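# Cap the marker and leave it standing on the desk

## Task

Push the cap fully home onto the marker so it clicks into place, set the capped marker down on the desk, then release it and move the robot away. The robot must not topple or be left leaning, and the result only counts if it stays put without the robot holding it.

## Robot and tools

Robot: a LinearBot. It has an omnidirectional wheeled base and a vertical column about 1.75 m tall. A carriage rides the column over 1.0 m of travel (lift_m) and carries two identical arms, left and right. Each arm has six joints and a two-finger gripper. The arm bases sit roughly 0.57 m + lift_m above the floor, and carriage parts hang about 0.15 m below them. A hand reaches about 0.78 m from its shoulder but only about 0.38 m below its arm base. A hand is about 0.16 m long and 0.1 m wide, 0.14 m when open. Parked arm joints 1 to 6: 0, 0.05, 0.05, 1.45, 0, 0. With both parked the robot is about 0.95 m wide and 0.7 m long.

Cameras: carriage_camera is fixed on the carriage, facing ahead and tilted about 20 degrees down. left_wrist_camera and right_wrist_camera each look out past their fingertips. Calibration data (K, distortion, T_world_to_cam) is in base-frame metres and is only approximate. Wrist camera poses get worse at long reach.

Frames: the base frame has its origin on the floor below the base centre, with x ahead, y to the left and z up. left_hand and right_hand are reported in this frame as the midpoint between that hand's finger pads. quat_wxyz gives hand orientation: the hand's z runs along the fingers and the fingers open along its y. A hand pointing straight up with joints 1, 5 and 6 at 0 reads (1, 0, 0, 0). The odometry frame is the base frame at the start. base_odometry counts wheel turns, so slipping shows up as travel. Heading is positive to the left, within -3.142 to 3.142.

execute_actions(actions, cameras): actions is a list holding one action or none. An empty list just reports state and images. An action can have "base", "joints" or both, which start together. "base" takes exactly one relative offset from where the base last measured itself: translate_m (metres, forward +, -2 to 2), strafe_m (metres, left +, -2 to 2) or rotate_rad (radians, counter-clockwise/left +, -6.3 to 6.3). "joints" is a single flat object of absolute targets keyed by joint name, covering either or both arms. lift_m runs 0 to 1 m. For each side, joint1 turns the arm about vertical (0 ahead, + left), from -2.617 to 3.054. joint2 is the shoulder, 0 to 3.141: 0 has the upper arm level and pointing back, 1.57 upright, 3.14 level and forward. joint3 is the elbow, 0 to 3.141: 0 folded, 3.14 straight. joint4 is wrist pitch, -1.57 to 1.57, + lifts the fingertips. joint5 is wrist yaw, -1.57 to 1.57, + swings the fingertips RIGHT. joint6 is hand roll, -2.094 to 2.094, + clockwise seen from the forearm. left_gripper_m / right_gripper_m is the pad gap in metres, 0 to 0.093. All joint angles are radians. Joints you leave out may keep driving toward earlier targets. Any unknown key or out-of-range value gets the whole call refused with no motion. A single action ends within 15 s. cameras lists the images wanted; null or ["all"] gives all, [] gives none.

wait(seconds): 0 to 10 s with no new command; returns state and images. zoom_image(camera, region=[x0,y0,x1,y1]): pixel box of at most 504x504 on that camera's latest full image (896x504). read_manual(section): licence texts only. finished_scene(scene): ends the current scene, given by its number, and reports success. This is irreversible. Sending a reply with no tool call also ends things.

Result lines: base_status and joint_status tell how each commanded motion ended. "done" for the base only means the wheels turned the commanded amount, and a 1 to 2 mm move can fall short yet say done. "off_target" means it stopped short and may still be pushing; a gripper holding something usually shows this. "contact_stop" and "time_out" mean the motion stopped and now holds where it is. "joint command not followed" means targets were withheld because an arm would come within millimetres of itself or the other arm; the robot may retry those targets later. To recover, move the blocked arm clear alone, then the other arm in a later action. on_its_own covers motions not commanded by this call; "held at" is the target, not the position. motor_effort is a percentage of maximum with the peak in brackets and is biased and noisy. A lift effort that keeps dropping while lowering means a hand or its load is resting on something. drive_wheels at rest, above its free value, means the base is pushing on something. Joint torques are offset and noisy. "ARM HIT" reports a hard self-collision. MOTOR HOT appears from 75 °C. At 90 °C the arm pauses for 10 s, and at 100 °C it goes limp and falls; these show as OVER-TEMPERATURE FAULT, with "limit_stop_at_motor_heat" on affected keys, and you must resend those targets. Outstretched arms heat quickly, even when empty. Between calls the robot keeps holding its last command.

Cautions: arms and grippers have no contact stop, so a blocked arm keeps pressing and snaps to its target once freed. The base and lift stop on contact only late or sometimes not at all; the base may roll about 0.3 m after an arm touches something. After a drive is stopped by an obstacle, back off about 0.2 m (or turn back), repeat if needed, then retry. The column can strike a table edge the base slips under, and reversing into one can tip the robot. Hand readings drift, especially at long reach. Under 1 kg a level hand sags 10 to 17 cm. Grip force is about 45 to 60 N per pad. Never let the arms collide or press together hard. Tipping is unrecoverable and no reading reports a lean; check the images. Risk grows with a high carriage, extended arms, loads, pulling, or sudden stops. Avoid dropping, slamming or shoving objects hard, and make sure the capped marker is left resting on the desk by itself before finishing. Faster robot motion is better.

Each tool is called after "Request:" as a command line: name --argument value for each argument, lists and objects as JSON in quotes; but a table of rows of numbers goes row by row, as --pt "numbers of a row", without its own name.

## Session

Request:
execute_actions --actions '[]'

Scene clock: 0.00 s.
Joint torques (N m, as the arm reports them, + toward a larger angle): no reading
base_odometry: x=+0.000 y=+0.000 heading=+0.000 (m, m, rad; odometry frame)
base_status: not commanded
joint_positions: lift_m=+0.297 left_joint1_rad=-0.016 left_joint2_rad=+0.061 left_joint3_rad=+0.067 left_joint4_rad=+1.437 left_joint5_rad=-0.039 left_joint6_rad=-0.037 left_gripper_m=+0.095 right_joint1_rad=+0.007 right_joint2_rad=+0.043 right_joint3_rad=+0.027 right_joint4_rad=+1.417 right_joint5_rad=-0.019 right_joint6_rad=-0.014 right_gripper_m=+0.094
joint_status: not commanded
motor_effort: lift_m=+32 drive_wheels=+1 (%)
left_hand: x=+0.2922 y=+0.3176 z=+1.2776 quat_wxyz=(+0.997, -0.020, +0.064, -0.025) (m; base frame)
right_hand: x=+0.3033 y=-0.3078 z=+1.2659 quat_wxyz=(+0.996, -0.010, +0.085, -0.003) (m; base frame)
pictures: carriage_camera, left_wrist_camera, right_wrist_camera
Images, in order (width x height): carriage_camera 896x504, left_wrist_camera 896x504, right_wrist_camera 896x504.

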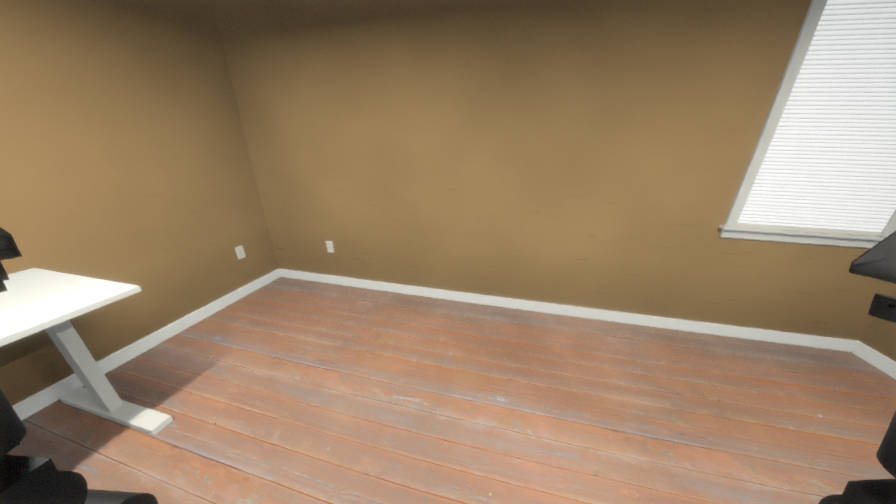

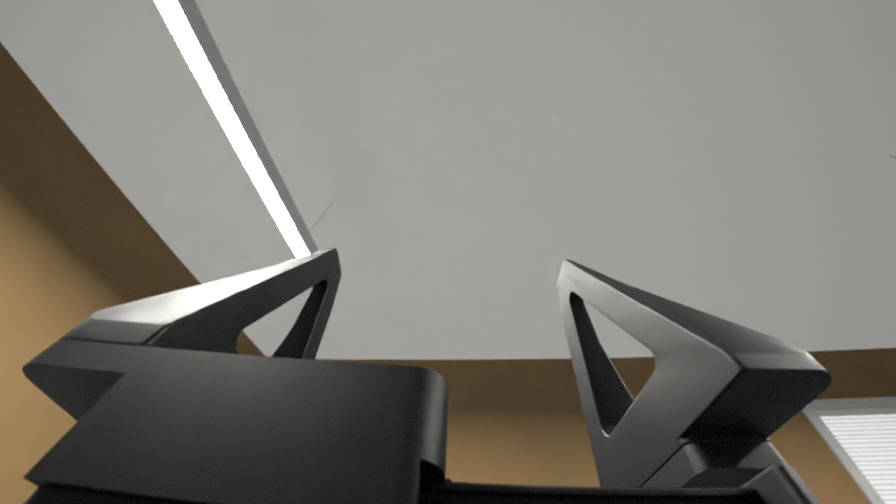

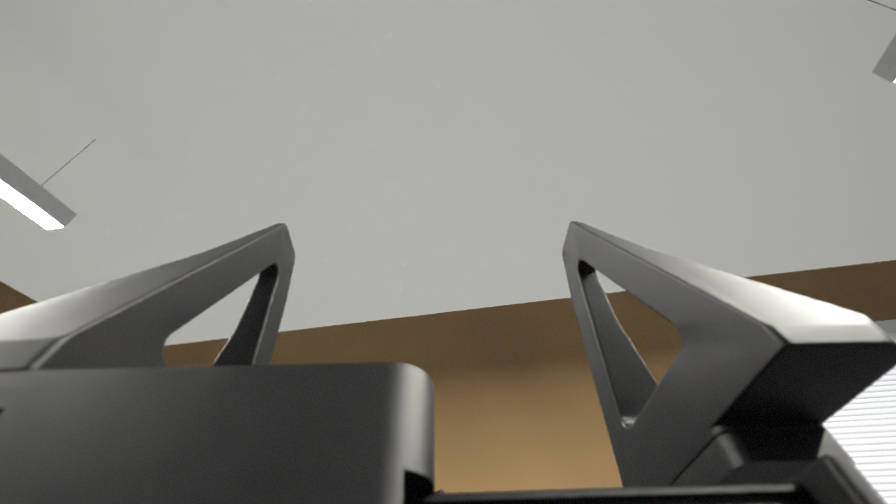

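Request:
execute_actions --actions '[{"base":{"rotate_rad":1.3},"joints":{"lift_m":0.4}}]' --cameras '["carriage_camera"]'

Scene clock: 3.77 s.
Joint torques (N m, as the arm reports them, + toward a larger angle): left_arm=[-0.48  4.28  7.26 -0.22 -0.06 -0.01] | right_arm=[0.04 4.65 7.16 0.01 0.03 0.1 ]
base_odometry: x=+0.000 y=+0.000 heading=+1.300 (m, m, rad; odometry frame)
base_status: done
joint_positions: lift_m=+0.400 left_joint1_rad=-0.016 left_joint2_rad=+0.061 left_joint3_rad=+0.067 left_joint4_rad=+1.436 left_joint5_rad=-0.039 left_joint6_rad=-0.037 left_gripper_m=+0.095 right_joint1_rad=+0.007 right_joint2_rad=+0.043 right_joint3_rad=+0.027 right_joint4_rad=+1.417 right_joint5_rad=-0.019 right_joint6_rad=-0.014 right_gripper_m=+0.094
joint_status: all done
motor_effort: lift_m=+32(39) drive_wheels=+3(9) (%)
left_hand: x=+0.2923 y=+0.3176 z=+1.3802 quat_wxyz=(+0.997, -0.020, +0.064, -0.025) (m; base frame)
right_hand: x=+0.3033 y=-0.3078 z=+1.3684 quat_wxyz=(+0.996, -0.010, +0.085, -0.003) (m; base frame)
pictures: carriage_camera
camera_calibration (this result's frames):
carriage_camera: T_world_to_cam=[[0.0198054, -0.999667, 0.0165363, -0.0266153], [-0.358609, -0.0225418, -0.933216, 1.33943], [0.933278, 0.0125526, -0.358936, 0.313075], [0, 0, 0, 1]] pos_world=[0.188675, -0.000343101, 1.36279]
Images, in order (width x height): carriage_camera 896x504.

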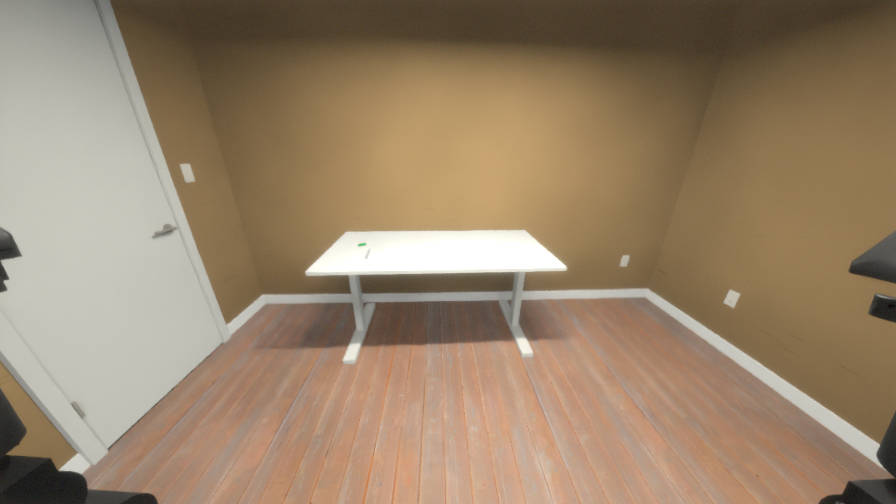

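Request:
execute_actions --actions '[{"base":{"strafe_m":0.5}}]' --cameras '[]'

Request:
execute_actions --actions '[{"base":{"translate_m":1.0}}]' --cameras '["carriage_camera"]'

Request:
zoom_image --camera "carriage_camera" --region '[300,260,600,480]'

Scene clock: 8.70 s.
Joint torques (N m, as the arm reports them, + toward a larger angle): left_arm=[-0.46  4.21  7.29 -0.21 -0.06  0.01] | right_arm=[ 0.06  4.64  7.15 -0.01  0.03  0.09]
base_odometry: x=-0.482 y=+0.133 heading=+1.300 (m, m, rad; odometry frame)
base_status: done
joint_positions: lift_m=+0.400 left_joint1_rad=-0.016 left_joint2_rad=+0.061 left_joint3_rad=+0.067 left_joint4_rad=+1.436 left_joint5_rad=-0.039 left_joint6_rad=-0.037 left_gripper_m=+0.095 right_joint1_rad=+0.007 right_joint2_rad=+0.043 right_joint3_rad=+0.027 right_joint4_rad=+1.417 right_joint5_rad=-0.019 right_joint6_rad=-0.014 right_gripper_m=+0.094
joint_status: not commanded
motor_effort: lift_m=+32(32) drive_wheels=-4(13) (%)
left_hand: x=+0.2923 y=+0.3176 z=+1.3802 quat_wxyz=(+0.997, -0.020, +0.064, -0.025) (m; base frame)
right_hand: x=+0.3033 y=-0.3078 z=+1.3684 quat_wxyz=(+0.996, -0.010, +0.085, -0.003) (m; base frame)
pictures: none
No camera images: the call's "cameras" was empty. Leave "cameras" out to get every camera's image.

Scene clock: 13.07 s.
Joint torques (N m, as the arm reports them, + toward a larger angle): left_arm=[-0.48  4.3   7.37 -0.16 -0.08 -0.01] | right_arm=[0.05 4.69 7.15 0.02 0.03 0.1 ]
base_odometry: x=-0.216 y=+1.097 heading=+1.301 (m, m, rad; odometry frame)
base_status: done
joint_positions: lift_m=+0.400 left_joint1_rad=-0.016 left_joint2_rad=+0.061 left_joint3_rad=+0.067 left_joint4_rad=+1.436 left_joint5_rad=-0.039 left_joint6_rad=-0.037 left_gripper_m=+0.095 right_joint1_rad=+0.007 right_joint2_rad=+0.043 right_joint3_rad=+0.027 right_joint4_rad=+1.417 right_joint5_rad=-0.019 right_joint6_rad=-0.014 right_gripper_m=+0.094
joint_status: not commanded
motor_effort: lift_m=+32(32) drive_wheels=-4(7) (%)
left_hand: x=+0.2924 y=+0.3176 z=+1.3802 quat_wxyz=(+0.997, -0.020, +0.064, -0.025) (m; base frame)
right_hand: x=+0.3034 y=-0.3078 z=+1.3684 quat_wxyz=(+0.996, -0.010, +0.085, -0.003) (m; base frame)
pictures: carriage_camera
camera_calibration (this result's frames):
carriage_camera: T_world_to_cam=[[0.0198054, -0.999667, 0.0165363, -0.0266153], [-0.358609, -0.0225418, -0.933216, 1.33943], [0.933278, 0.0125526, -0.358936, 0.313075], [0, 0, 0, 1]] pos_world=[0.188675, -0.000343101, 1.36279]
Images, in order (width x height): carriage_camera 896x504.

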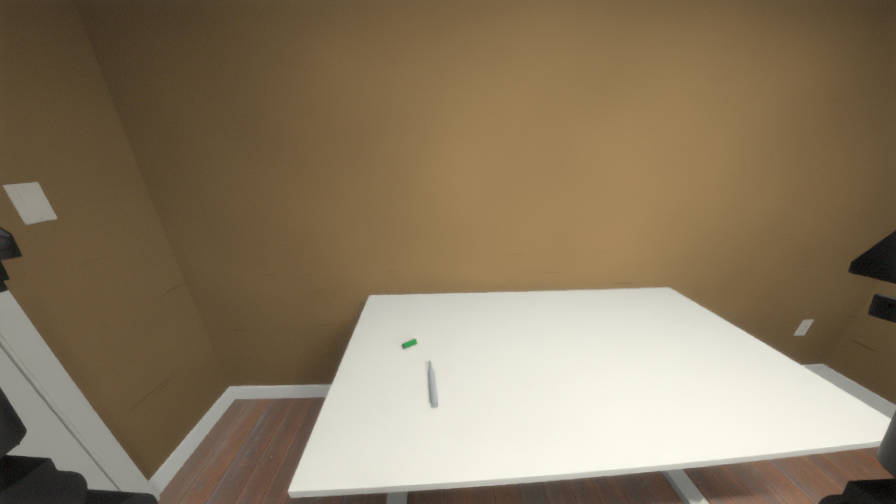

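Region (300, 260, 600, 480) of carriage_camera's 896x504 image, scaled by 1.680, with more detail than that image has; it fills the top 370 rows of this view, and the rest is white.

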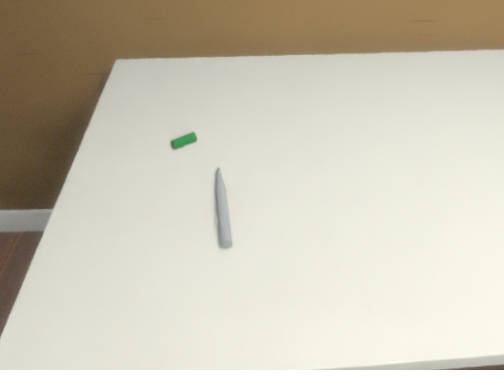

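Request:
execute_actions --actions '[{"base":{"translate_m":0.17},"joints":{"lift_m":0.46,"left_joint2_rad":1.6,"left_joint3_rad":1.2,"left_joint4_rad":-0.67,"left_joint6_rad":2.02}}]' --cameras '[]'

Request:
execute_actions --actions '[{"base":{"strafe_m":0.09},"joints":{"left_joint1_rad":-0.968,"left_joint2_rad":2.56,"left_joint3_rad":1.66,"left_gripper_m":0.06}}]' --cameras '["carriage_camera","left_wrist_camera"]'

Scene clock: 26.27 s.
Joint torques (N m, as the arm reports them, + toward a larger angle): left_arm=[-0.47 -8.49 10.36  1.37 -0.07 -0.02] | right_arm=[0.02 4.7  7.19 0.   0.02 0.09]
base_odometry: x=-0.171 y=+1.261 heading=+1.301 (m, m, rad; odometry frame)
base_status: done
joint_positions: lift_m=+0.460 left_joint1_rad=-0.016 left_joint2_rad=+1.601 left_joint3_rad=+1.185 left_joint4_rad=-0.659 left_joint5_rad=-0.039 left_joint6_rad=+2.016 left_gripper_m=+0.095 right_joint1_rad=+0.007 right_joint2_rad=+0.043 right_joint3_rad=+0.027 right_joint4_rad=+1.417 right_joint5_rad=-0.019 right_joint6_rad=-0.014 right_gripper_m=+0.094
joint_status: all done
motor_effort: lift_m=+32(40) drive_wheels=-3(16) (%)
left_hand: x=+0.6530 y=+0.3119 z=+1.1227 quat_wxyz=(+0.117, +0.821, +0.515, +0.217) (m; base frame)
right_hand: x=+0.3034 y=-0.3078 z=+1.4284 quat_wxyz=(+0.996, -0.010, +0.085, -0.003) (m; base frame)
pictures: none
No camera images: the call's "cameras" was empty. Leave "cameras" out to get every camera's image.

Scene clock: 27.80 s.
Joint torques (N m, as the arm reports them, + toward a larger angle): left_arm=[ -0.31 -14.97   6.61   0.35  -0.1    0.02] | right_arm=[ 0.1   4.66  7.14 -0.03  0.03  0.1 ]
base_odometry: x=-0.257 y=+1.285 heading=+1.301 (m, m, rad; odometry frame)
base_status: done
joint_positions: lift_m=+0.460 left_joint1_rad=-0.974 left_joint2_rad=+2.562 left_joint3_rad=+1.660 left_joint4_rad=-0.666 left_joint5_rad=-0.036 left_joint6_rad=+2.016 left_gripper_m=+0.060 right_joint1_rad=+0.007 right_joint2_rad=+0.043 right_joint3_rad=+0.027 right_joint4_rad=+1.417 right_joint5_rad=-0.019 right_joint6_rad=-0.014 right_gripper_m=+0.094
joint_status: all done
motor_effort: lift_m=+33(33) drive_wheels=-1(6) (%)
left_hand: x=+0.5122 y=-0.0496 z=+0.8626 quat_wxyz=(-0.008, +0.997, +0.075, +0.016) (m; base frame)
right_hand: x=+0.3034 y=-0.3078 z=+1.4284 quat_wxyz=(+0.996, -0.010, +0.085, -0.003) (m; base frame)
pictures: carriage_camera, left_wrist_camera
camera_calibration (this result's frames):
carriage_camera: T_world_to_cam=[[0.0198054, -0.999667, 0.0165363, -0.027607], [-0.358609, -0.0225418, -0.933216, 1.3954], [0.933278, 0.0125526, -0.358936, 0.3346], [0, 0, 0, 1]] pos_world=[0.188675, -0.000343101, 1.42277]
left_wrist_camera: T_world_to_cam=[[-0.172028, 0.984765, -0.0253748, 0.163391], [0.810258, 0.156099, 0.564903, -0.883579], [0.560257, 0.0766188, -0.824767, 0.550614], [0, 0, 0, 1]] pos_world=[0.435549, -0.0651635, 0.957411]
Images, in order (width x height): carriage_camera 896x504, left_wrist_camera 896x504.

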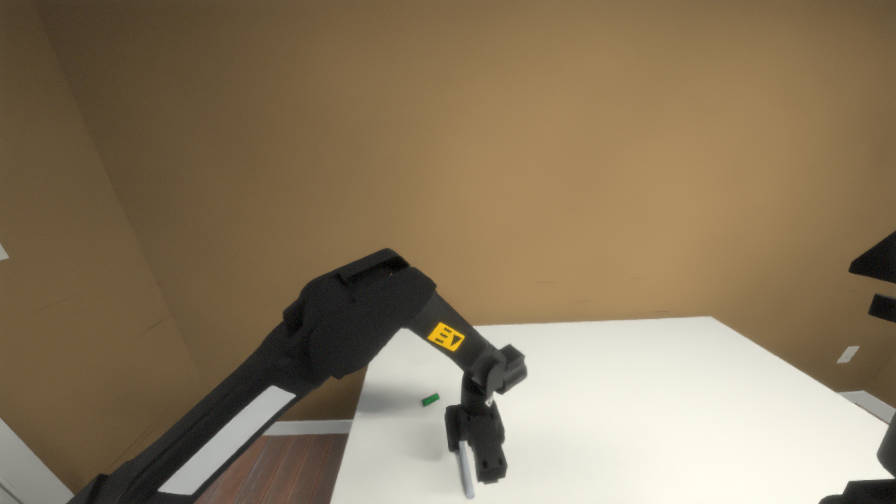

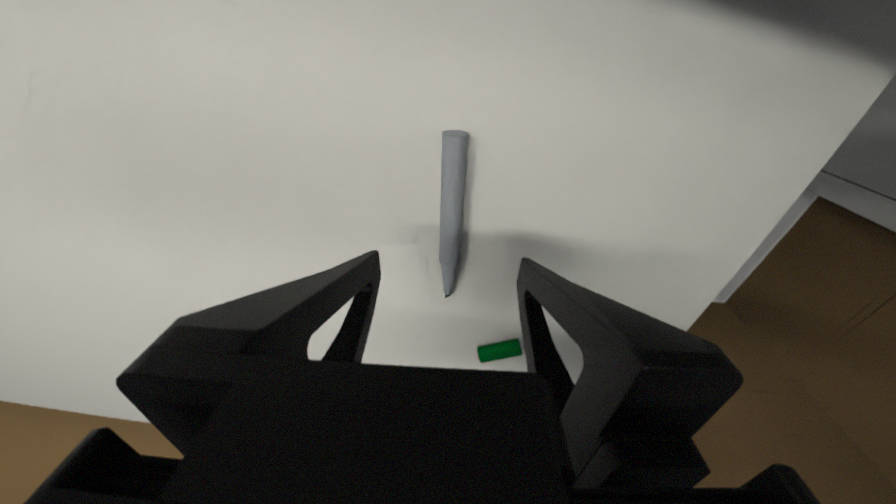

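Request:
zoom_image --camera "left_wrist_camera" --region '[410,240,550,380]'

Request:
execute_actions --actions '[{"joints":{"lift_m":0.375}}]' --cameras '["left_wrist_camera"]'

Region (410, 240, 550, 380) of left_wrist_camera's 896x504 image, scaled by 3.600, with more detail than that image has.

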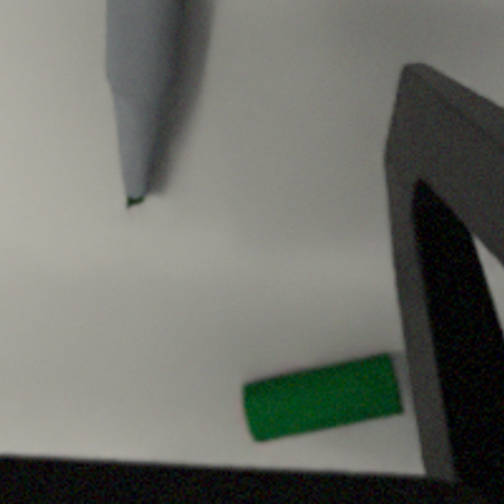

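Scene clock: 30.77 s.
Joint torques (N m, as the arm reports them, + toward a larger angle): left_arm=[ -0.14 -14.57   6.59   0.39  -0.07   0.02] | right_arm=[0.05 4.71 7.16 0.01 0.03 0.1 ]
base_odometry: x=-0.257 y=+1.285 heading=+1.301 (m, m, rad; odometry frame)
base_status: not commanded
joint_positions: lift_m=+0.375 left_joint1_rad=-0.974 left_joint2_rad=+2.557 left_joint3_rad=+1.660 left_joint4_rad=-0.667 left_joint5_rad=-0.038 left_joint6_rad=+2.016 left_gripper_m=+0.060 right_joint1_rad=+0.007 right_joint2_rad=+0.043 right_joint3_rad=+0.027 right_joint4_rad=+1.416 right_joint5_rad=-0.019 right_joint6_rad=-0.014 right_gripper_m=+0.094
joint_status: all done
motor_effort: lift_m=+29(29) drive_wheels=-1(1) (%)
left_hand: x=+0.5130 y=-0.0502 z=+0.7798 quat_wxyz=(-0.007, +0.997, +0.075, +0.018) (m; base frame)
right_hand: x=+0.3035 y=-0.3078 z=+1.3436 quat_wxyz=(+0.996, -0.010, +0.085, -0.003) (m; base frame)
pictures: left_wrist_camera
camera_calibration (this result's frames):
left_wrist_camera: T_world_to_cam=[[-0.171943, 0.984717, -0.02772, 0.163746], [0.808271, 0.157108, 0.567463, -0.838253], [0.563146, 0.0751659, -0.822932, 0.478925], [0, 0, 0, 1]] pos_world=[0.435987, -0.0655463, 0.874339]
Images, in order (width x height): left_wrist_camera 896x504.

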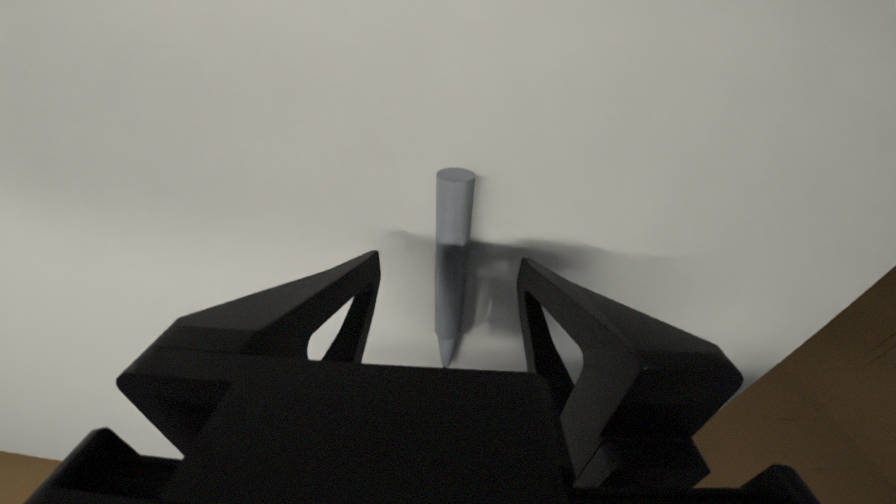

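Request:
execute_actions --actions '[{"joints":{"lift_m":0.338}}]' --cameras '["left_wrist_camera"]'

Scene clock: 33.13 s.
Joint torques (N m, as the arm reports them, + toward a larger angle): left_arm=[ -0.12 -15.01   6.56   0.39  -0.06   0.02] | right_arm=[0.05 4.71 7.15 0.   0.02 0.09]
base_odometry: x=-0.257 y=+1.285 heading=+1.301 (m, m, rad; odometry frame)
base_status: not commanded
joint_positions: lift_m=+0.338 left_joint1_rad=-0.974 left_joint2_rad=+2.561 left_joint3_rad=+1.660 left_joint4_rad=-0.669 left_joint5_rad=-0.039 left_joint6_rad=+2.017 left_gripper_m=+0.060 right_joint1_rad=+0.007 right_joint2_rad=+0.043 right_joint3_rad=+0.027 right_joint4_rad=+1.417 right_joint5_rad=-0.019 right_joint6_rad=-0.014 right_gripper_m=+0.094
joint_status: all done
motor_effort: lift_m=+29(30) drive_wheels=-1(1) (%)
left_hand: x=+0.5124 y=-0.0491 z=+0.7412 quat_wxyz=(-0.009, +0.997, +0.075, +0.017) (m; base frame)
right_hand: x=+0.3034 y=-0.3078 z=+1.3066 quat_wxyz=(+0.996, -0.010, +0.085, -0.003) (m; base frame)
pictures: left_wrist_camera
camera_calibration (this result's frames):
left_wrist_camera: T_world_to_cam=[[-0.171625, 0.984897, -0.0228733, 0.157733], [0.809556, 0.154225, 0.566422, -0.816073], [0.561395, 0.0786949, -0.823798, 0.449128], [0, 0, 0, 1]] pos_world=[0.435589, -0.0648359, 0.835841]
Images, in order (width x height): left_wrist_camera 896x504.

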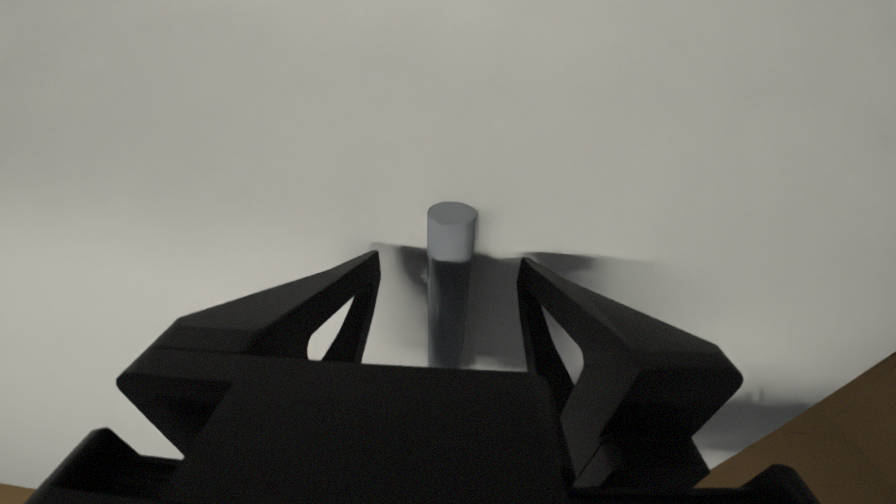

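Request:
execute_actions --actions '[{"joints":{"lift_m":0.331,"right_joint2_rad":1.5,"right_joint3_rad":1.5,"right_joint4_rad":-0.84,"right_joint6_rad":1.3,"right_gripper_m":0.065}}]' --cameras '[]'

Request:
execute_actions --actions '[{"joints":{"left_gripper_m":0.0}}]' --cameras '[]'

Request:
execute_actions --actions '[{"joints":{"lift_m":0.42,"left_joint2_rad":2.3,"left_joint4_rad":-0.93}}]' --cameras '["left_wrist_camera"]'

Scene clock: 39.90 s.
Joint torques (N m, as the arm reports them, + toward a larger angle): left_arm=[  0.01 -14.97   6.54   0.38  -0.05   0.  ] | right_arm=[ 0.06 -6.7  10.13  2.    0.07  0.09]
base_odometry: x=-0.257 y=+1.285 heading=+1.301 (m, m, rad; odometry frame)
base_status: not commanded
joint_positions: lift_m=+0.331 left_joint1_rad=-0.974 left_joint2_rad=+2.561 left_joint3_rad=+1.660 left_joint4_rad=-0.669 left_joint5_rad=-0.039 left_joint6_rad=+2.017 left_gripper_m=+0.060 right_joint1_rad=+0.007 right_joint2_rad=+1.490 right_joint3_rad=+1.485 right_joint4_rad=-0.828 right_joint5_rad=-0.019 right_joint6_rad=+1.295 right_gripper_m=+0.065
joint_status: all done
motor_effort: lift_m=+30(31) drive_wheels=+0(1) (%)
left_hand: x=+0.5123 y=-0.0489 z=+0.7340 quat_wxyz=(-0.010, +0.997, +0.075, +0.017) (m; base frame)
right_hand: x=+0.6690 y=-0.3053 z=+1.1299 quat_wxyz=(+0.281, +0.557, +0.748, +0.225) (m; base frame)
pictures: none
No camera images: the call's "cameras" was empty. Leave "cameras" out to get every camera's image.

Scene clock: 40.53 s.
Joint torques (N m, as the arm reports them, + toward a larger angle): left_arm=[ -0.04 -14.97   6.56   0.38  -0.05   0.03] | right_arm=[ 0.04 -6.72 10.14  2.    0.07  0.09]
base_odometry: x=-0.257 y=+1.285 heading=+1.301 (m, m, rad; odometry frame)
base_status: not commanded
joint_positions: lift_m=+0.331 left_joint1_rad=-0.974 left_joint2_rad=+2.561 left_joint3_rad=+1.660 left_joint4_rad=-0.669 left_joint5_rad=-0.039 left_joint6_rad=+2.017 left_gripper_m=+0.018 right_joint1_rad=+0.007 right_joint2_rad=+1.490 right_joint3_rad=+1.485 right_joint4_rad=-0.828 right_joint5_rad=-0.019 right_joint6_rad=+1.295 right_gripper_m=+0.065
joint_status: left_gripper_m off_target (ended at +0.018, target +0.000)
motor_effort: lift_m=+30(30) drive_wheels=+0(0) (%)
left_hand: x=+0.5123 y=-0.0489 z=+0.7340 quat_wxyz=(-0.010, +0.997, +0.075, +0.017) (m; base frame)
right_hand: x=+0.6690 y=-0.3053 z=+1.1299 quat_wxyz=(+0.281, +0.557, +0.748, +0.225) (m; base frame)
pictures: none
No camera images: the call's "cameras" was empty. Leave "cameras" out to get every camera's image.

Scene clock: 41.63 s.
Joint torques (N m, as the arm reports them, + toward a larger angle): left_arm=[ -0.03 -13.08   6.56   0.34  -0.06   0.02] | right_arm=[-0.04 -6.77  9.22  2.07  0.07  0.09]
base_odometry: x=-0.257 y=+1.285 heading=+1.301 (m, m, rad; odometry frame)
base_status: not commanded
joint_positions: lift_m=+0.420 left_joint1_rad=-0.974 left_joint2_rad=+2.291 left_joint3_rad=+1.671 left_joint4_rad=-0.917 left_joint5_rad=-0.039 left_joint6_rad=+2.017 left_gripper_m=+0.018 right_joint1_rad=+0.007 right_joint2_rad=+1.490 right_joint3_rad=+1.496 right_joint4_rad=-0.833 right_joint5_rad=-0.019 right_joint6_rad=+1.295 right_gripper_m=+0.065
joint_status: all done
motor_effort: lift_m=+32(41) drive_wheels=+1(1) (%)
left_hand: x=+0.5104 y=-0.0462 z=+0.9383 quat_wxyz=(+0.005, +0.997, +0.075, +0.025) (m; base frame)
right_hand: x=+0.6694 y=-0.3052 z=+1.2225 quat_wxyz=(+0.284, +0.557, +0.747, +0.227) (m; base frame)
pictures: left_wrist_camera
camera_calibration (this result's frames):
left_wrist_camera: T_world_to_cam=[[-0.170932, 0.983861, -0.0529078, 0.186882], [0.799205, 0.169855, 0.576559, -0.930053], [0.576241, 0.0562682, -0.815341, 0.595879], [0, 0, 0, 1]] pos_world=[0.431877, -0.0594209, 1.03196]
Images, in order (width x height): left_wrist_camera 896x504.

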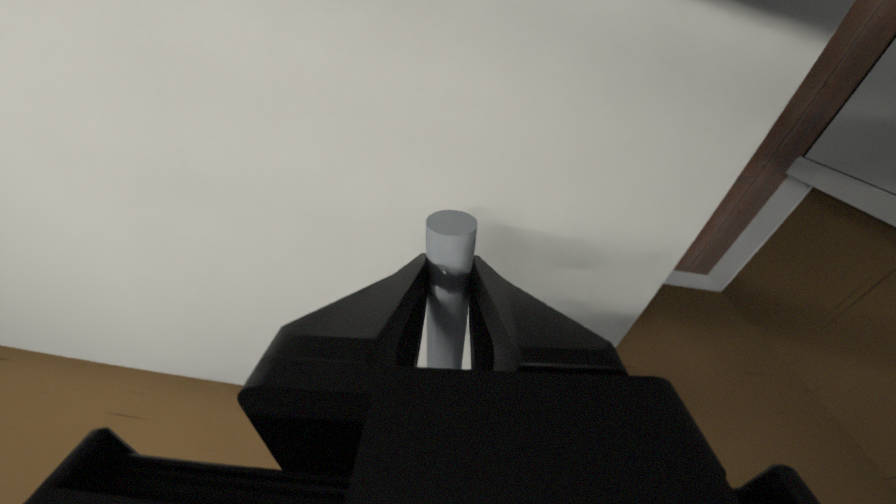

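Request:
execute_actions --actions '[{"base":{"strafe_m":0.22},"joints":{"left_joint1_rad":-0.2,"left_joint2_rad":1.7,"left_joint3_rad":1.0,"left_joint4_rad":0.7,"left_joint5_rad":-0.2,"left_joint6_rad":-1.57}}]' --cameras '[]'

Request:
execute_actions --actions '[{"joints":{"right_joint1_rad":0.29,"right_joint2_rad":2.825,"right_joint3_rad":2.095}}]'

Scene clock: 48.23 s.
Joint torques (N m, as the arm reports them, + toward a larger angle): left_arm=[ -0.57 -10.84   8.03   2.54  -0.1    0.03] | right_arm=[ 0.03 -6.64  9.26  2.06  0.08  0.09]
base_odometry: x=-0.469 y=+1.344 heading=+1.301 (m, m, rad; odometry frame)
base_status: done
joint_positions: lift_m=+0.420 left_joint1_rad=-0.200 left_joint2_rad=+1.712 left_joint3_rad=+1.013 left_joint4_rad=+0.694 left_joint5_rad=-0.199 left_joint6_rad=-1.565 left_gripper_m=+0.018 right_joint1_rad=+0.007 right_joint2_rad=+1.490 right_joint3_rad=+1.496 right_joint4_rad=-0.833 right_joint5_rad=-0.019 right_joint6_rad=+1.295 right_gripper_m=+0.065
joint_status: all done
motor_effort: lift_m=+32(32) drive_wheels=-2(9) (%)
left_hand: x=+0.7817 y=+0.2404 z=+1.2275 quat_wxyz=(+0.500, -0.499, +0.503, -0.497) (m; base frame)
right_hand: x=+0.6694 y=-0.3052 z=+1.2225 quat_wxyz=(+0.284, +0.557, +0.747, +0.227) (m; base frame)
pictures: none
No camera images: the call's "cameras" was empty. Leave "cameras" out to get every camera's image.

Scene clock: 49.87 s.
Joint torques (N m, as the arm reports them, + toward a larger angle): left_arm=[ -0.52 -10.79   8.03   2.55  -0.11   0.01] | right_arm=[ -0.49 -16.9    6.99   0.49   0.08   0.14]
base_odometry: x=-0.469 y=+1.344 heading=+1.301 (m, m, rad; odometry frame)
base_status: not commanded
joint_positions: lift_m=+0.420 left_joint1_rad=-0.200 left_joint2_rad=+1.712 left_joint3_rad=+1.013 left_joint4_rad=+0.694 left_joint5_rad=-0.199 left_joint6_rad=-1.565 left_gripper_m=+0.018 right_joint1_rad=+0.296 right_joint2_rad=+2.821 right_joint3_rad=+2.096 right_joint4_rad=-0.836 right_joint5_rad=-0.018 right_joint6_rad=+1.295 right_gripper_m=+0.065
joint_status: all done
motor_effort: lift_m=+32(31) drive_wheels=+1(1) (%)
left_hand: x=+0.7817 y=+0.2404 z=+1.2275 quat_wxyz=(+0.500, -0.499, +0.503, -0.497) (m; base frame)
right_hand: x=+0.7332 y=-0.1634 z=+0.7987 quat_wxyz=(-0.003, +0.479, +0.878, +0.010) (m; base frame)
pictures: carriage_camera, left_wrist_camera, right_wrist_camera
camera_calibration (this result's frames):
carriage_camera: T_world_to_cam=[[0.0198054, -0.999667, 0.0165363, -0.0269472], [-0.358609, -0.0225418, -0.933216, 1.35816], [0.933278, 0.0125526, -0.358936, 0.320278], [0, 0, 0, 1]] pos_world=[0.188675, -0.000343101, 1.38286]
left_wrist_camera: T_world_to_cam=[[0.0422524, 0.0167193, 0.998967, -1.25871], [-0.536288, -0.843233, 0.0367957, 0.587801], [0.842977, -0.537289, -0.0266623, -0.374719], [0, 0, 0, 1]] pos_world=[0.684293, 0.315365, 1.22579]
right_wrist_camera: T_world_to_cam=[[-0.842378, -0.538545, 0.0192202, 0.510109], [-0.411989, 0.666594, 0.621223, -0.0831211], [-0.347368, 0.515386, -0.783398, 1.09105], [0, 0, 0, 1]] pos_world=[0.774454, -0.232184, 0.896556]
Images, in order (width x height): carriage_camera 896x504, left_wrist_camera 896x504, right_wrist_camera 896x504.

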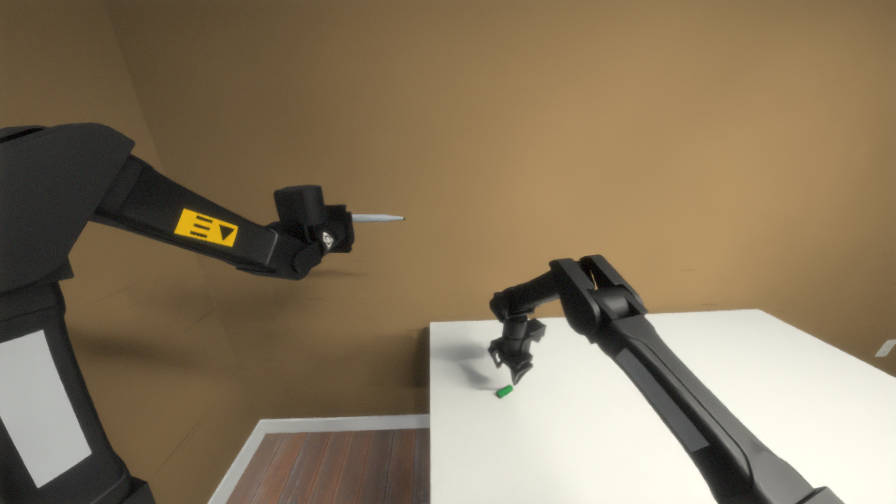

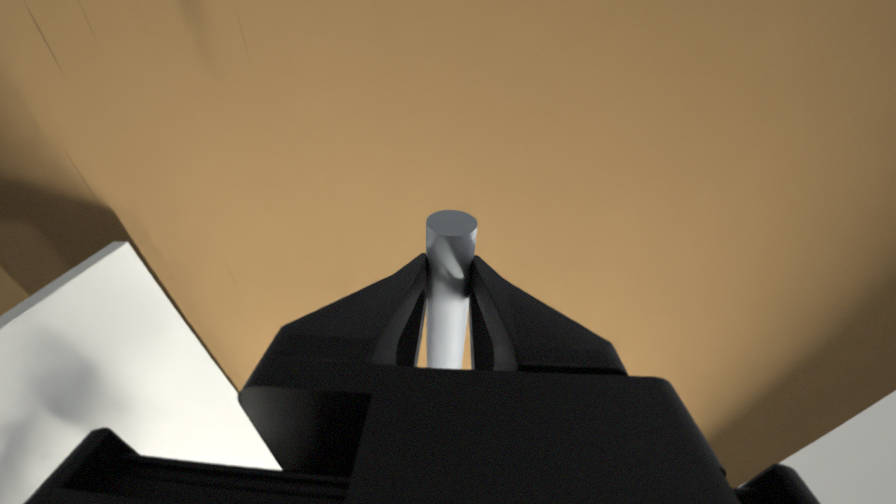

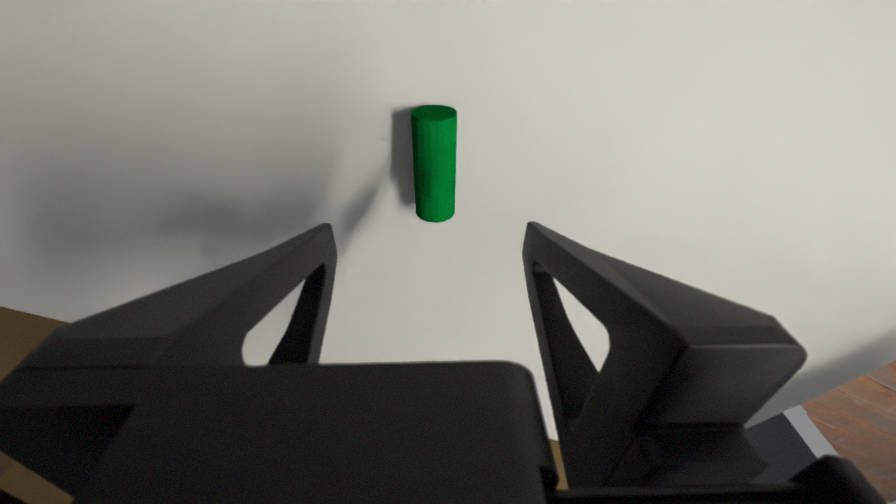

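Request:
execute_actions --actions '[{"joints":{"lift_m":0.362}}]' --cameras '["right_wrist_camera"]'

Scene clock: 51.50 s.
Joint torques (N m, as the arm reports them, + toward a larger angle): left_arm=[-0.53 -9.89  8.73  2.58 -0.1   0.03] | right_arm=[ -0.51 -17.05   6.96   0.49   0.08   0.14]
base_odometry: x=-0.469 y=+1.344 heading=+1.301 (m, m, rad; odometry frame)
base_status: not commanded
joint_positions: lift_m=+0.362 left_joint1_rad=-0.200 left_joint2_rad=+1.702 left_joint3_rad=+1.006 left_joint4_rad=+0.693 left_joint5_rad=-0.199 left_joint6_rad=-1.565 left_gripper_m=+0.018 right_joint1_rad=+0.296 right_joint2_rad=+2.823 right_joint3_rad=+2.096 right_joint4_rad=-0.838 right_joint5_rad=-0.018 right_joint6_rad=+1.295 right_gripper_m=+0.065
joint_status: all done
motor_effort: lift_m=+29(30) drive_wheels=+1(2) (%)
left_hand: x=+0.7795 y=+0.2409 z=+1.1707 quat_wxyz=(+0.501, -0.499, +0.503, -0.498) (m; base frame)
right_hand: x=+0.7322 y=-0.1637 z=+0.7400 quat_wxyz=(-0.004, +0.479, +0.878, +0.008) (m; base frame)
pictures: right_wrist_camera
camera_calibration (this result's frames):
right_wrist_camera: T_world_to_cam=[[-0.842301, -0.538521, 0.0228936, 0.507501], [-0.409722, 0.667286, 0.621978, -0.0489388], [-0.350225, 0.514513, -0.7827, 1.04628], [0, 0, 0, 1]] pos_world=[0.773851, -0.232369, 0.837744]
Images, in order (width x height): right_wrist_camera 896x504.

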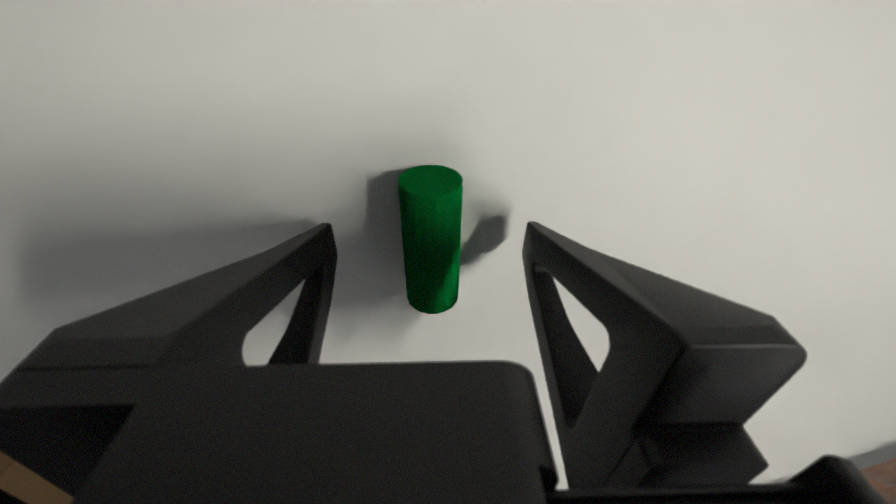

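Closed end faces the camera, as needed.

Request:
execute_actions --actions '[{"joints":{"lift_m":0.352}}]' --cameras '[]'

Request:
execute_actions --actions '[{"joints":{"right_gripper_m":0}}]' --cameras '["right_wrist_camera"]'

Request:
execute_actions --actions '[{"joints":{"lift_m":0.42}}]' --cameras '[]'

Request:
execute_actions --actions '[{"base":{"strafe_m":-0.3},"joints":{"left_joint1_rad":-0.68,"left_joint5_rad":-0.68,"right_joint1_rad":0.68,"right_joint2_rad":1.7,"right_joint3_rad":1.0,"right_joint4_rad":0.7,"right_joint5_rad":0.68,"right_joint6_rad":1.57}}]'

Request:
zoom_image --camera "carriage_camera" --region '[370,180,530,290]'

Scene clock: 55.53 s.
Joint torques (N m, as the arm reports them, + toward a larger angle): left_arm=[ -0.54 -10.01   8.65   2.54  -0.09   0.02] | right_arm=[ -0.49 -16.72   6.96   0.5    0.08   0.12]
base_odometry: x=-0.469 y=+1.344 heading=+1.301 (m, m, rad; odometry frame)
base_status: not commanded
joint_positions: lift_m=+0.352 left_joint1_rad=-0.200 left_joint2_rad=+1.702 left_joint3_rad=+1.006 left_joint4_rad=+0.695 left_joint5_rad=-0.199 left_joint6_rad=-1.565 left_gripper_m=+0.018 right_joint1_rad=+0.296 right_joint2_rad=+2.819 right_joint3_rad=+2.096 right_joint4_rad=-0.837 right_joint5_rad=-0.018 right_joint6_rad=+1.296 right_gripper_m=+0.065
joint_status: all done
motor_effort: lift_m=+29(30) drive_wheels=+1(1) (%)
left_hand: x=+0.7795 y=+0.2409 z=+1.1611 quat_wxyz=(+0.501, -0.499, +0.502, -0.498) (m; base frame)
right_hand: x=+0.7336 y=-0.1633 z=+0.7320 quat_wxyz=(-0.003, +0.479, +0.878, +0.010) (m; base frame)
pictures: none
No camera images: the call's "cameras" was empty. Leave "cameras" out to get every camera's image.

Scene clock: 56.17 s.
Joint torques (N m, as the arm reports them, + toward a larger angle): left_arm=[-0.49 -9.94  8.65  2.53 -0.08  0.02] | right_arm=[ -0.46 -16.74   6.98   0.5    0.08   0.15]
base_odometry: x=-0.469 y=+1.344 heading=+1.301 (m, m, rad; odometry frame)
base_status: not commanded
joint_positions: lift_m=+0.352 left_joint1_rad=-0.200 left_joint2_rad=+1.702 left_joint3_rad=+1.006 left_joint4_rad=+0.695 left_joint5_rad=-0.199 left_joint6_rad=-1.565 left_gripper_m=+0.018 right_joint1_rad=+0.296 right_joint2_rad=+2.819 right_joint3_rad=+2.096 right_joint4_rad=-0.838 right_joint5_rad=-0.018 right_joint6_rad=+1.296 right_gripper_m=+0.018
joint_status: right_gripper_m off_target (ended at +0.018, target +0.000)
motor_effort: lift_m=+29(30) drive_wheels=+1(1) (%)
left_hand: x=+0.7795 y=+0.2409 z=+1.1612 quat_wxyz=(+0.501, -0.499, +0.502, -0.498) (m; base frame)
right_hand: x=+0.7335 y=-0.1633 z=+0.7320 quat_wxyz=(-0.003, +0.479, +0.878, +0.010) (m; base frame)
pictures: right_wrist_camera
camera_calibration (this result's frames):
right_wrist_camera: T_world_to_cam=[[-0.842603, -0.53823, 0.0181237, 0.512757], [-0.41241, 0.666542, 0.620999, -0.041115], [-0.34632, 0.515781, -0.783602, 1.03826], [0, 0, 0, 1]] pos_world=[0.774665, -0.232128, 0.829821]
Images, in order (width x height): right_wrist_camera 896x504.

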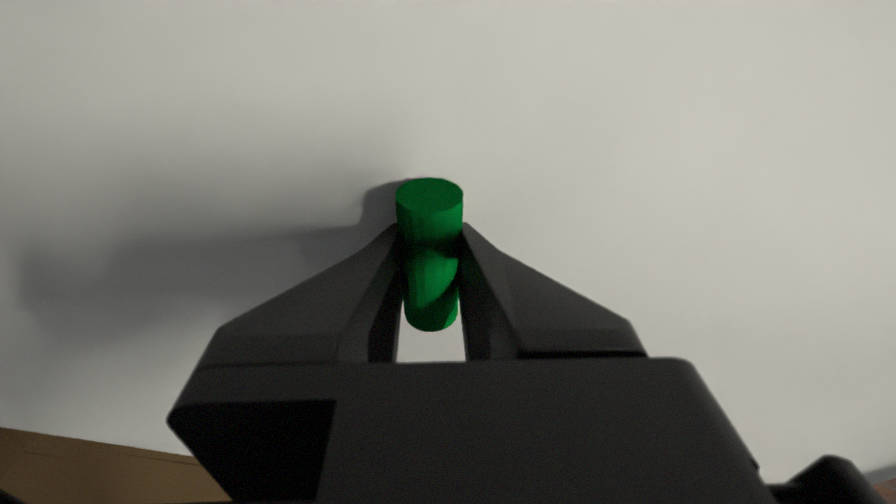

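Scene clock: 56.97 s.
Joint torques (N m, as the arm reports them, + toward a larger angle): left_arm=[-0.56 -9.72  8.83  2.45 -0.09  0.03] | right_arm=[ -0.51 -16.65   6.99   0.5    0.08   0.14]
base_odometry: x=-0.469 y=+1.344 heading=+1.301 (m, m, rad; odometry frame)
base_status: not commanded
joint_positions: lift_m=+0.420 left_joint1_rad=-0.200 left_joint2_rad=+1.700 left_joint3_rad=+1.006 left_joint4_rad=+0.704 left_joint5_rad=-0.199 left_joint6_rad=-1.565 left_gripper_m=+0.018 right_joint1_rad=+0.296 right_joint2_rad=+2.817 right_joint3_rad=+2.096 right_joint4_rad=-0.838 right_joint5_rad=-0.018 right_joint6_rad=+1.296 right_gripper_m=+0.018
joint_status: all done
motor_effort: lift_m=+33(40) drive_wheels=+1(2) (%)
left_hand: x=+0.7792 y=+0.2410 z=+1.2322 quat_wxyz=(+0.503, -0.497, +0.499, -0.502) (m; base frame)
right_hand: x=+0.7338 y=-0.1632 z=+0.8003 quat_wxyz=(-0.002, +0.479, +0.878, +0.011) (m; base frame)
pictures: none
No camera images: the call's "cameras" was empty. Leave "cameras" out to get every camera's image.

Scene clock: 59.43 s.
Joint torques (N m, as the arm reports them, + toward a larger angle): left_arm=[-0.45 -9.56  8.49  2.24 -0.13  0.05] | right_arm=[ -0.13 -10.73   7.25   2.46   0.06   0.07]
base_odometry: x=-0.180 y=+1.264 heading=+1.301 (m, m, rad; odometry frame)
base_status: done
joint_positions: lift_m=+0.420 left_joint1_rad=-0.679 left_joint2_rad=+1.700 left_joint3_rad=+1.006 left_joint4_rad=+0.703 left_joint5_rad=-0.676 left_joint6_rad=-1.565 left_gripper_m=+0.018 right_joint1_rad=+0.682 right_joint2_rad=+1.710 right_joint3_rad=+1.020 right_joint4_rad=+0.698 right_joint5_rad=+0.675 right_joint6_rad=+1.564 right_gripper_m=+0.018
joint_status: all done
motor_effort: lift_m=+33(32) drive_wheels=+3(14) (%)
left_hand: x=+0.7075 y=+0.0880 z=+1.2317 quat_wxyz=(+0.501, -0.497, +0.499, -0.503) (m; base frame)
right_hand: x=+0.7092 y=-0.0847 z=+1.2322 quat_wxyz=(+0.500, +0.496, +0.501, +0.503) (m; base frame)
pictures: carriage_camera, left_wrist_camera, right_wrist_camera
camera_calibration (this result's frames):
carriage_camera: T_world_to_cam=[[0.0198054, -0.999667, 0.0165363, -0.0269454], [-0.358609, -0.0225418, -0.933216, 1.35806], [0.933278, 0.0125526, -0.358936, 0.32024], [0, 0, 0, 1]] pos_world=[0.188675, -0.000343101, 1.38276]
left_wrist_camera: T_world_to_cam=[[0.0310222, 0.0230607, 0.999253, -1.25027], [-0.539263, -0.841361, 0.0361585, 0.42201], [0.841566, -0.539982, -0.0136651, -0.408756], [0, 0, 0, 1]] pos_world=[0.610356, 0.163174, 1.22849]
right_wrist_camera: T_world_to_cam=[[-0.0272524, 0.00140579, -0.999628, 1.24702], [-0.615037, 0.788295, 0.0178761, 0.483028], [0.788027, 0.615295, -0.0206183, -0.35492], [0, 0, 0, 1]] pos_world=[0.610751, -0.164142, 1.23061]
Images, in order (width x height): carriage_camera 896x504, left_wrist_camera 896x504, right_wrist_camera 896x504.

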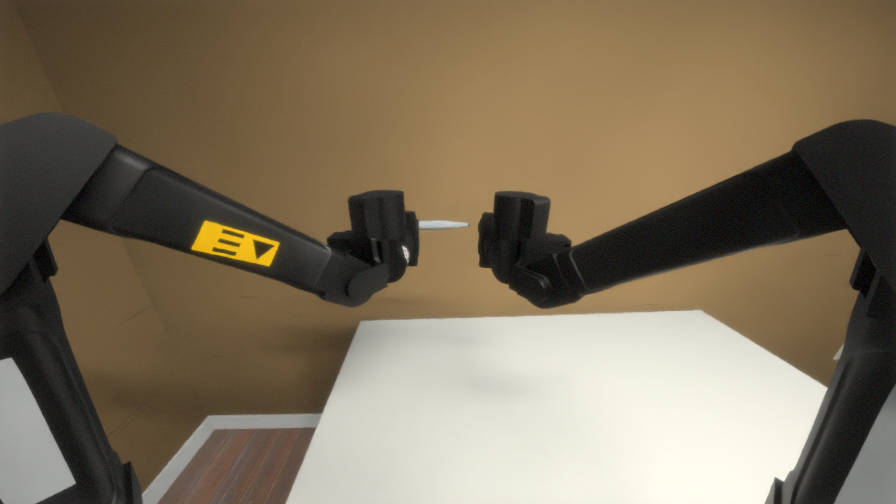

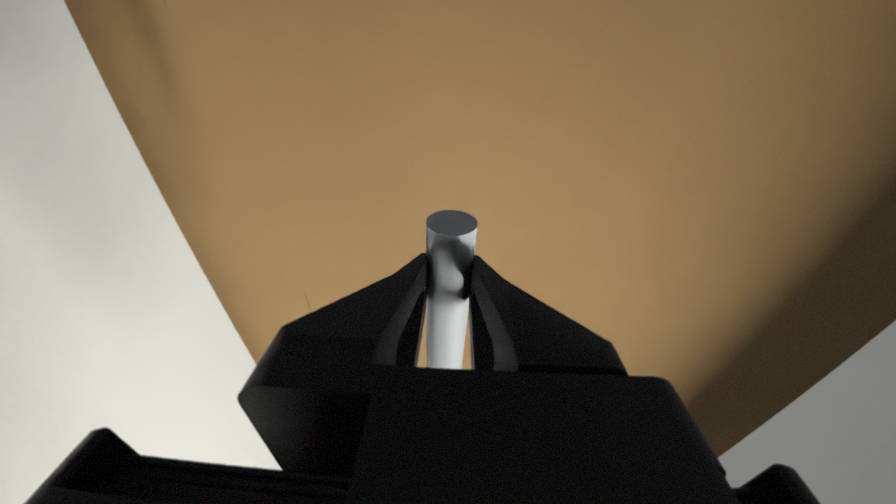

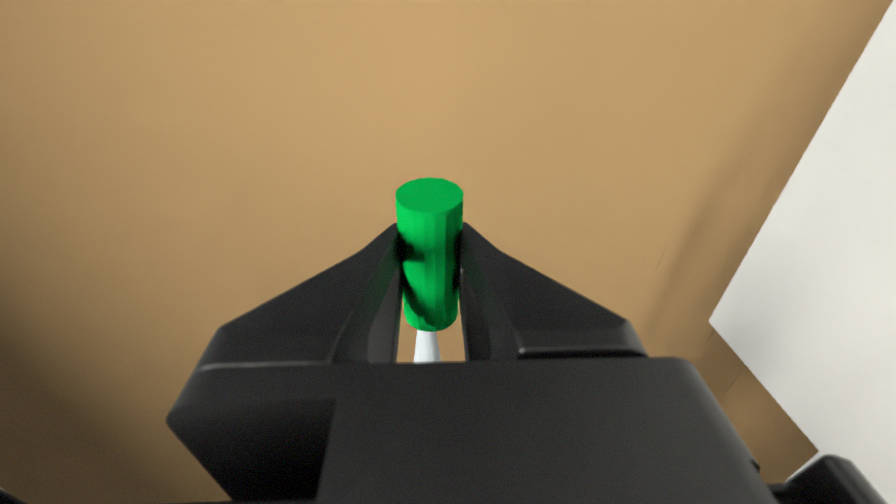

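Region (370, 180, 530, 290) of carriage_camera's 896x504 image, scaled by 3.150, with more detail than that image has; it fills the top 346 rows of this view, and the rest is white.

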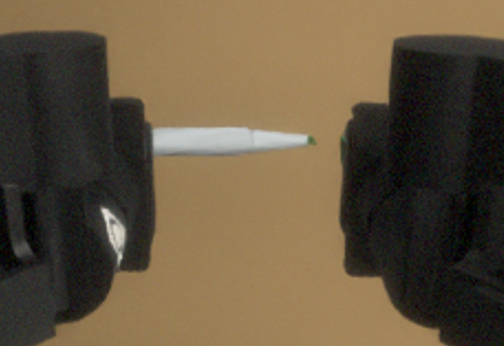

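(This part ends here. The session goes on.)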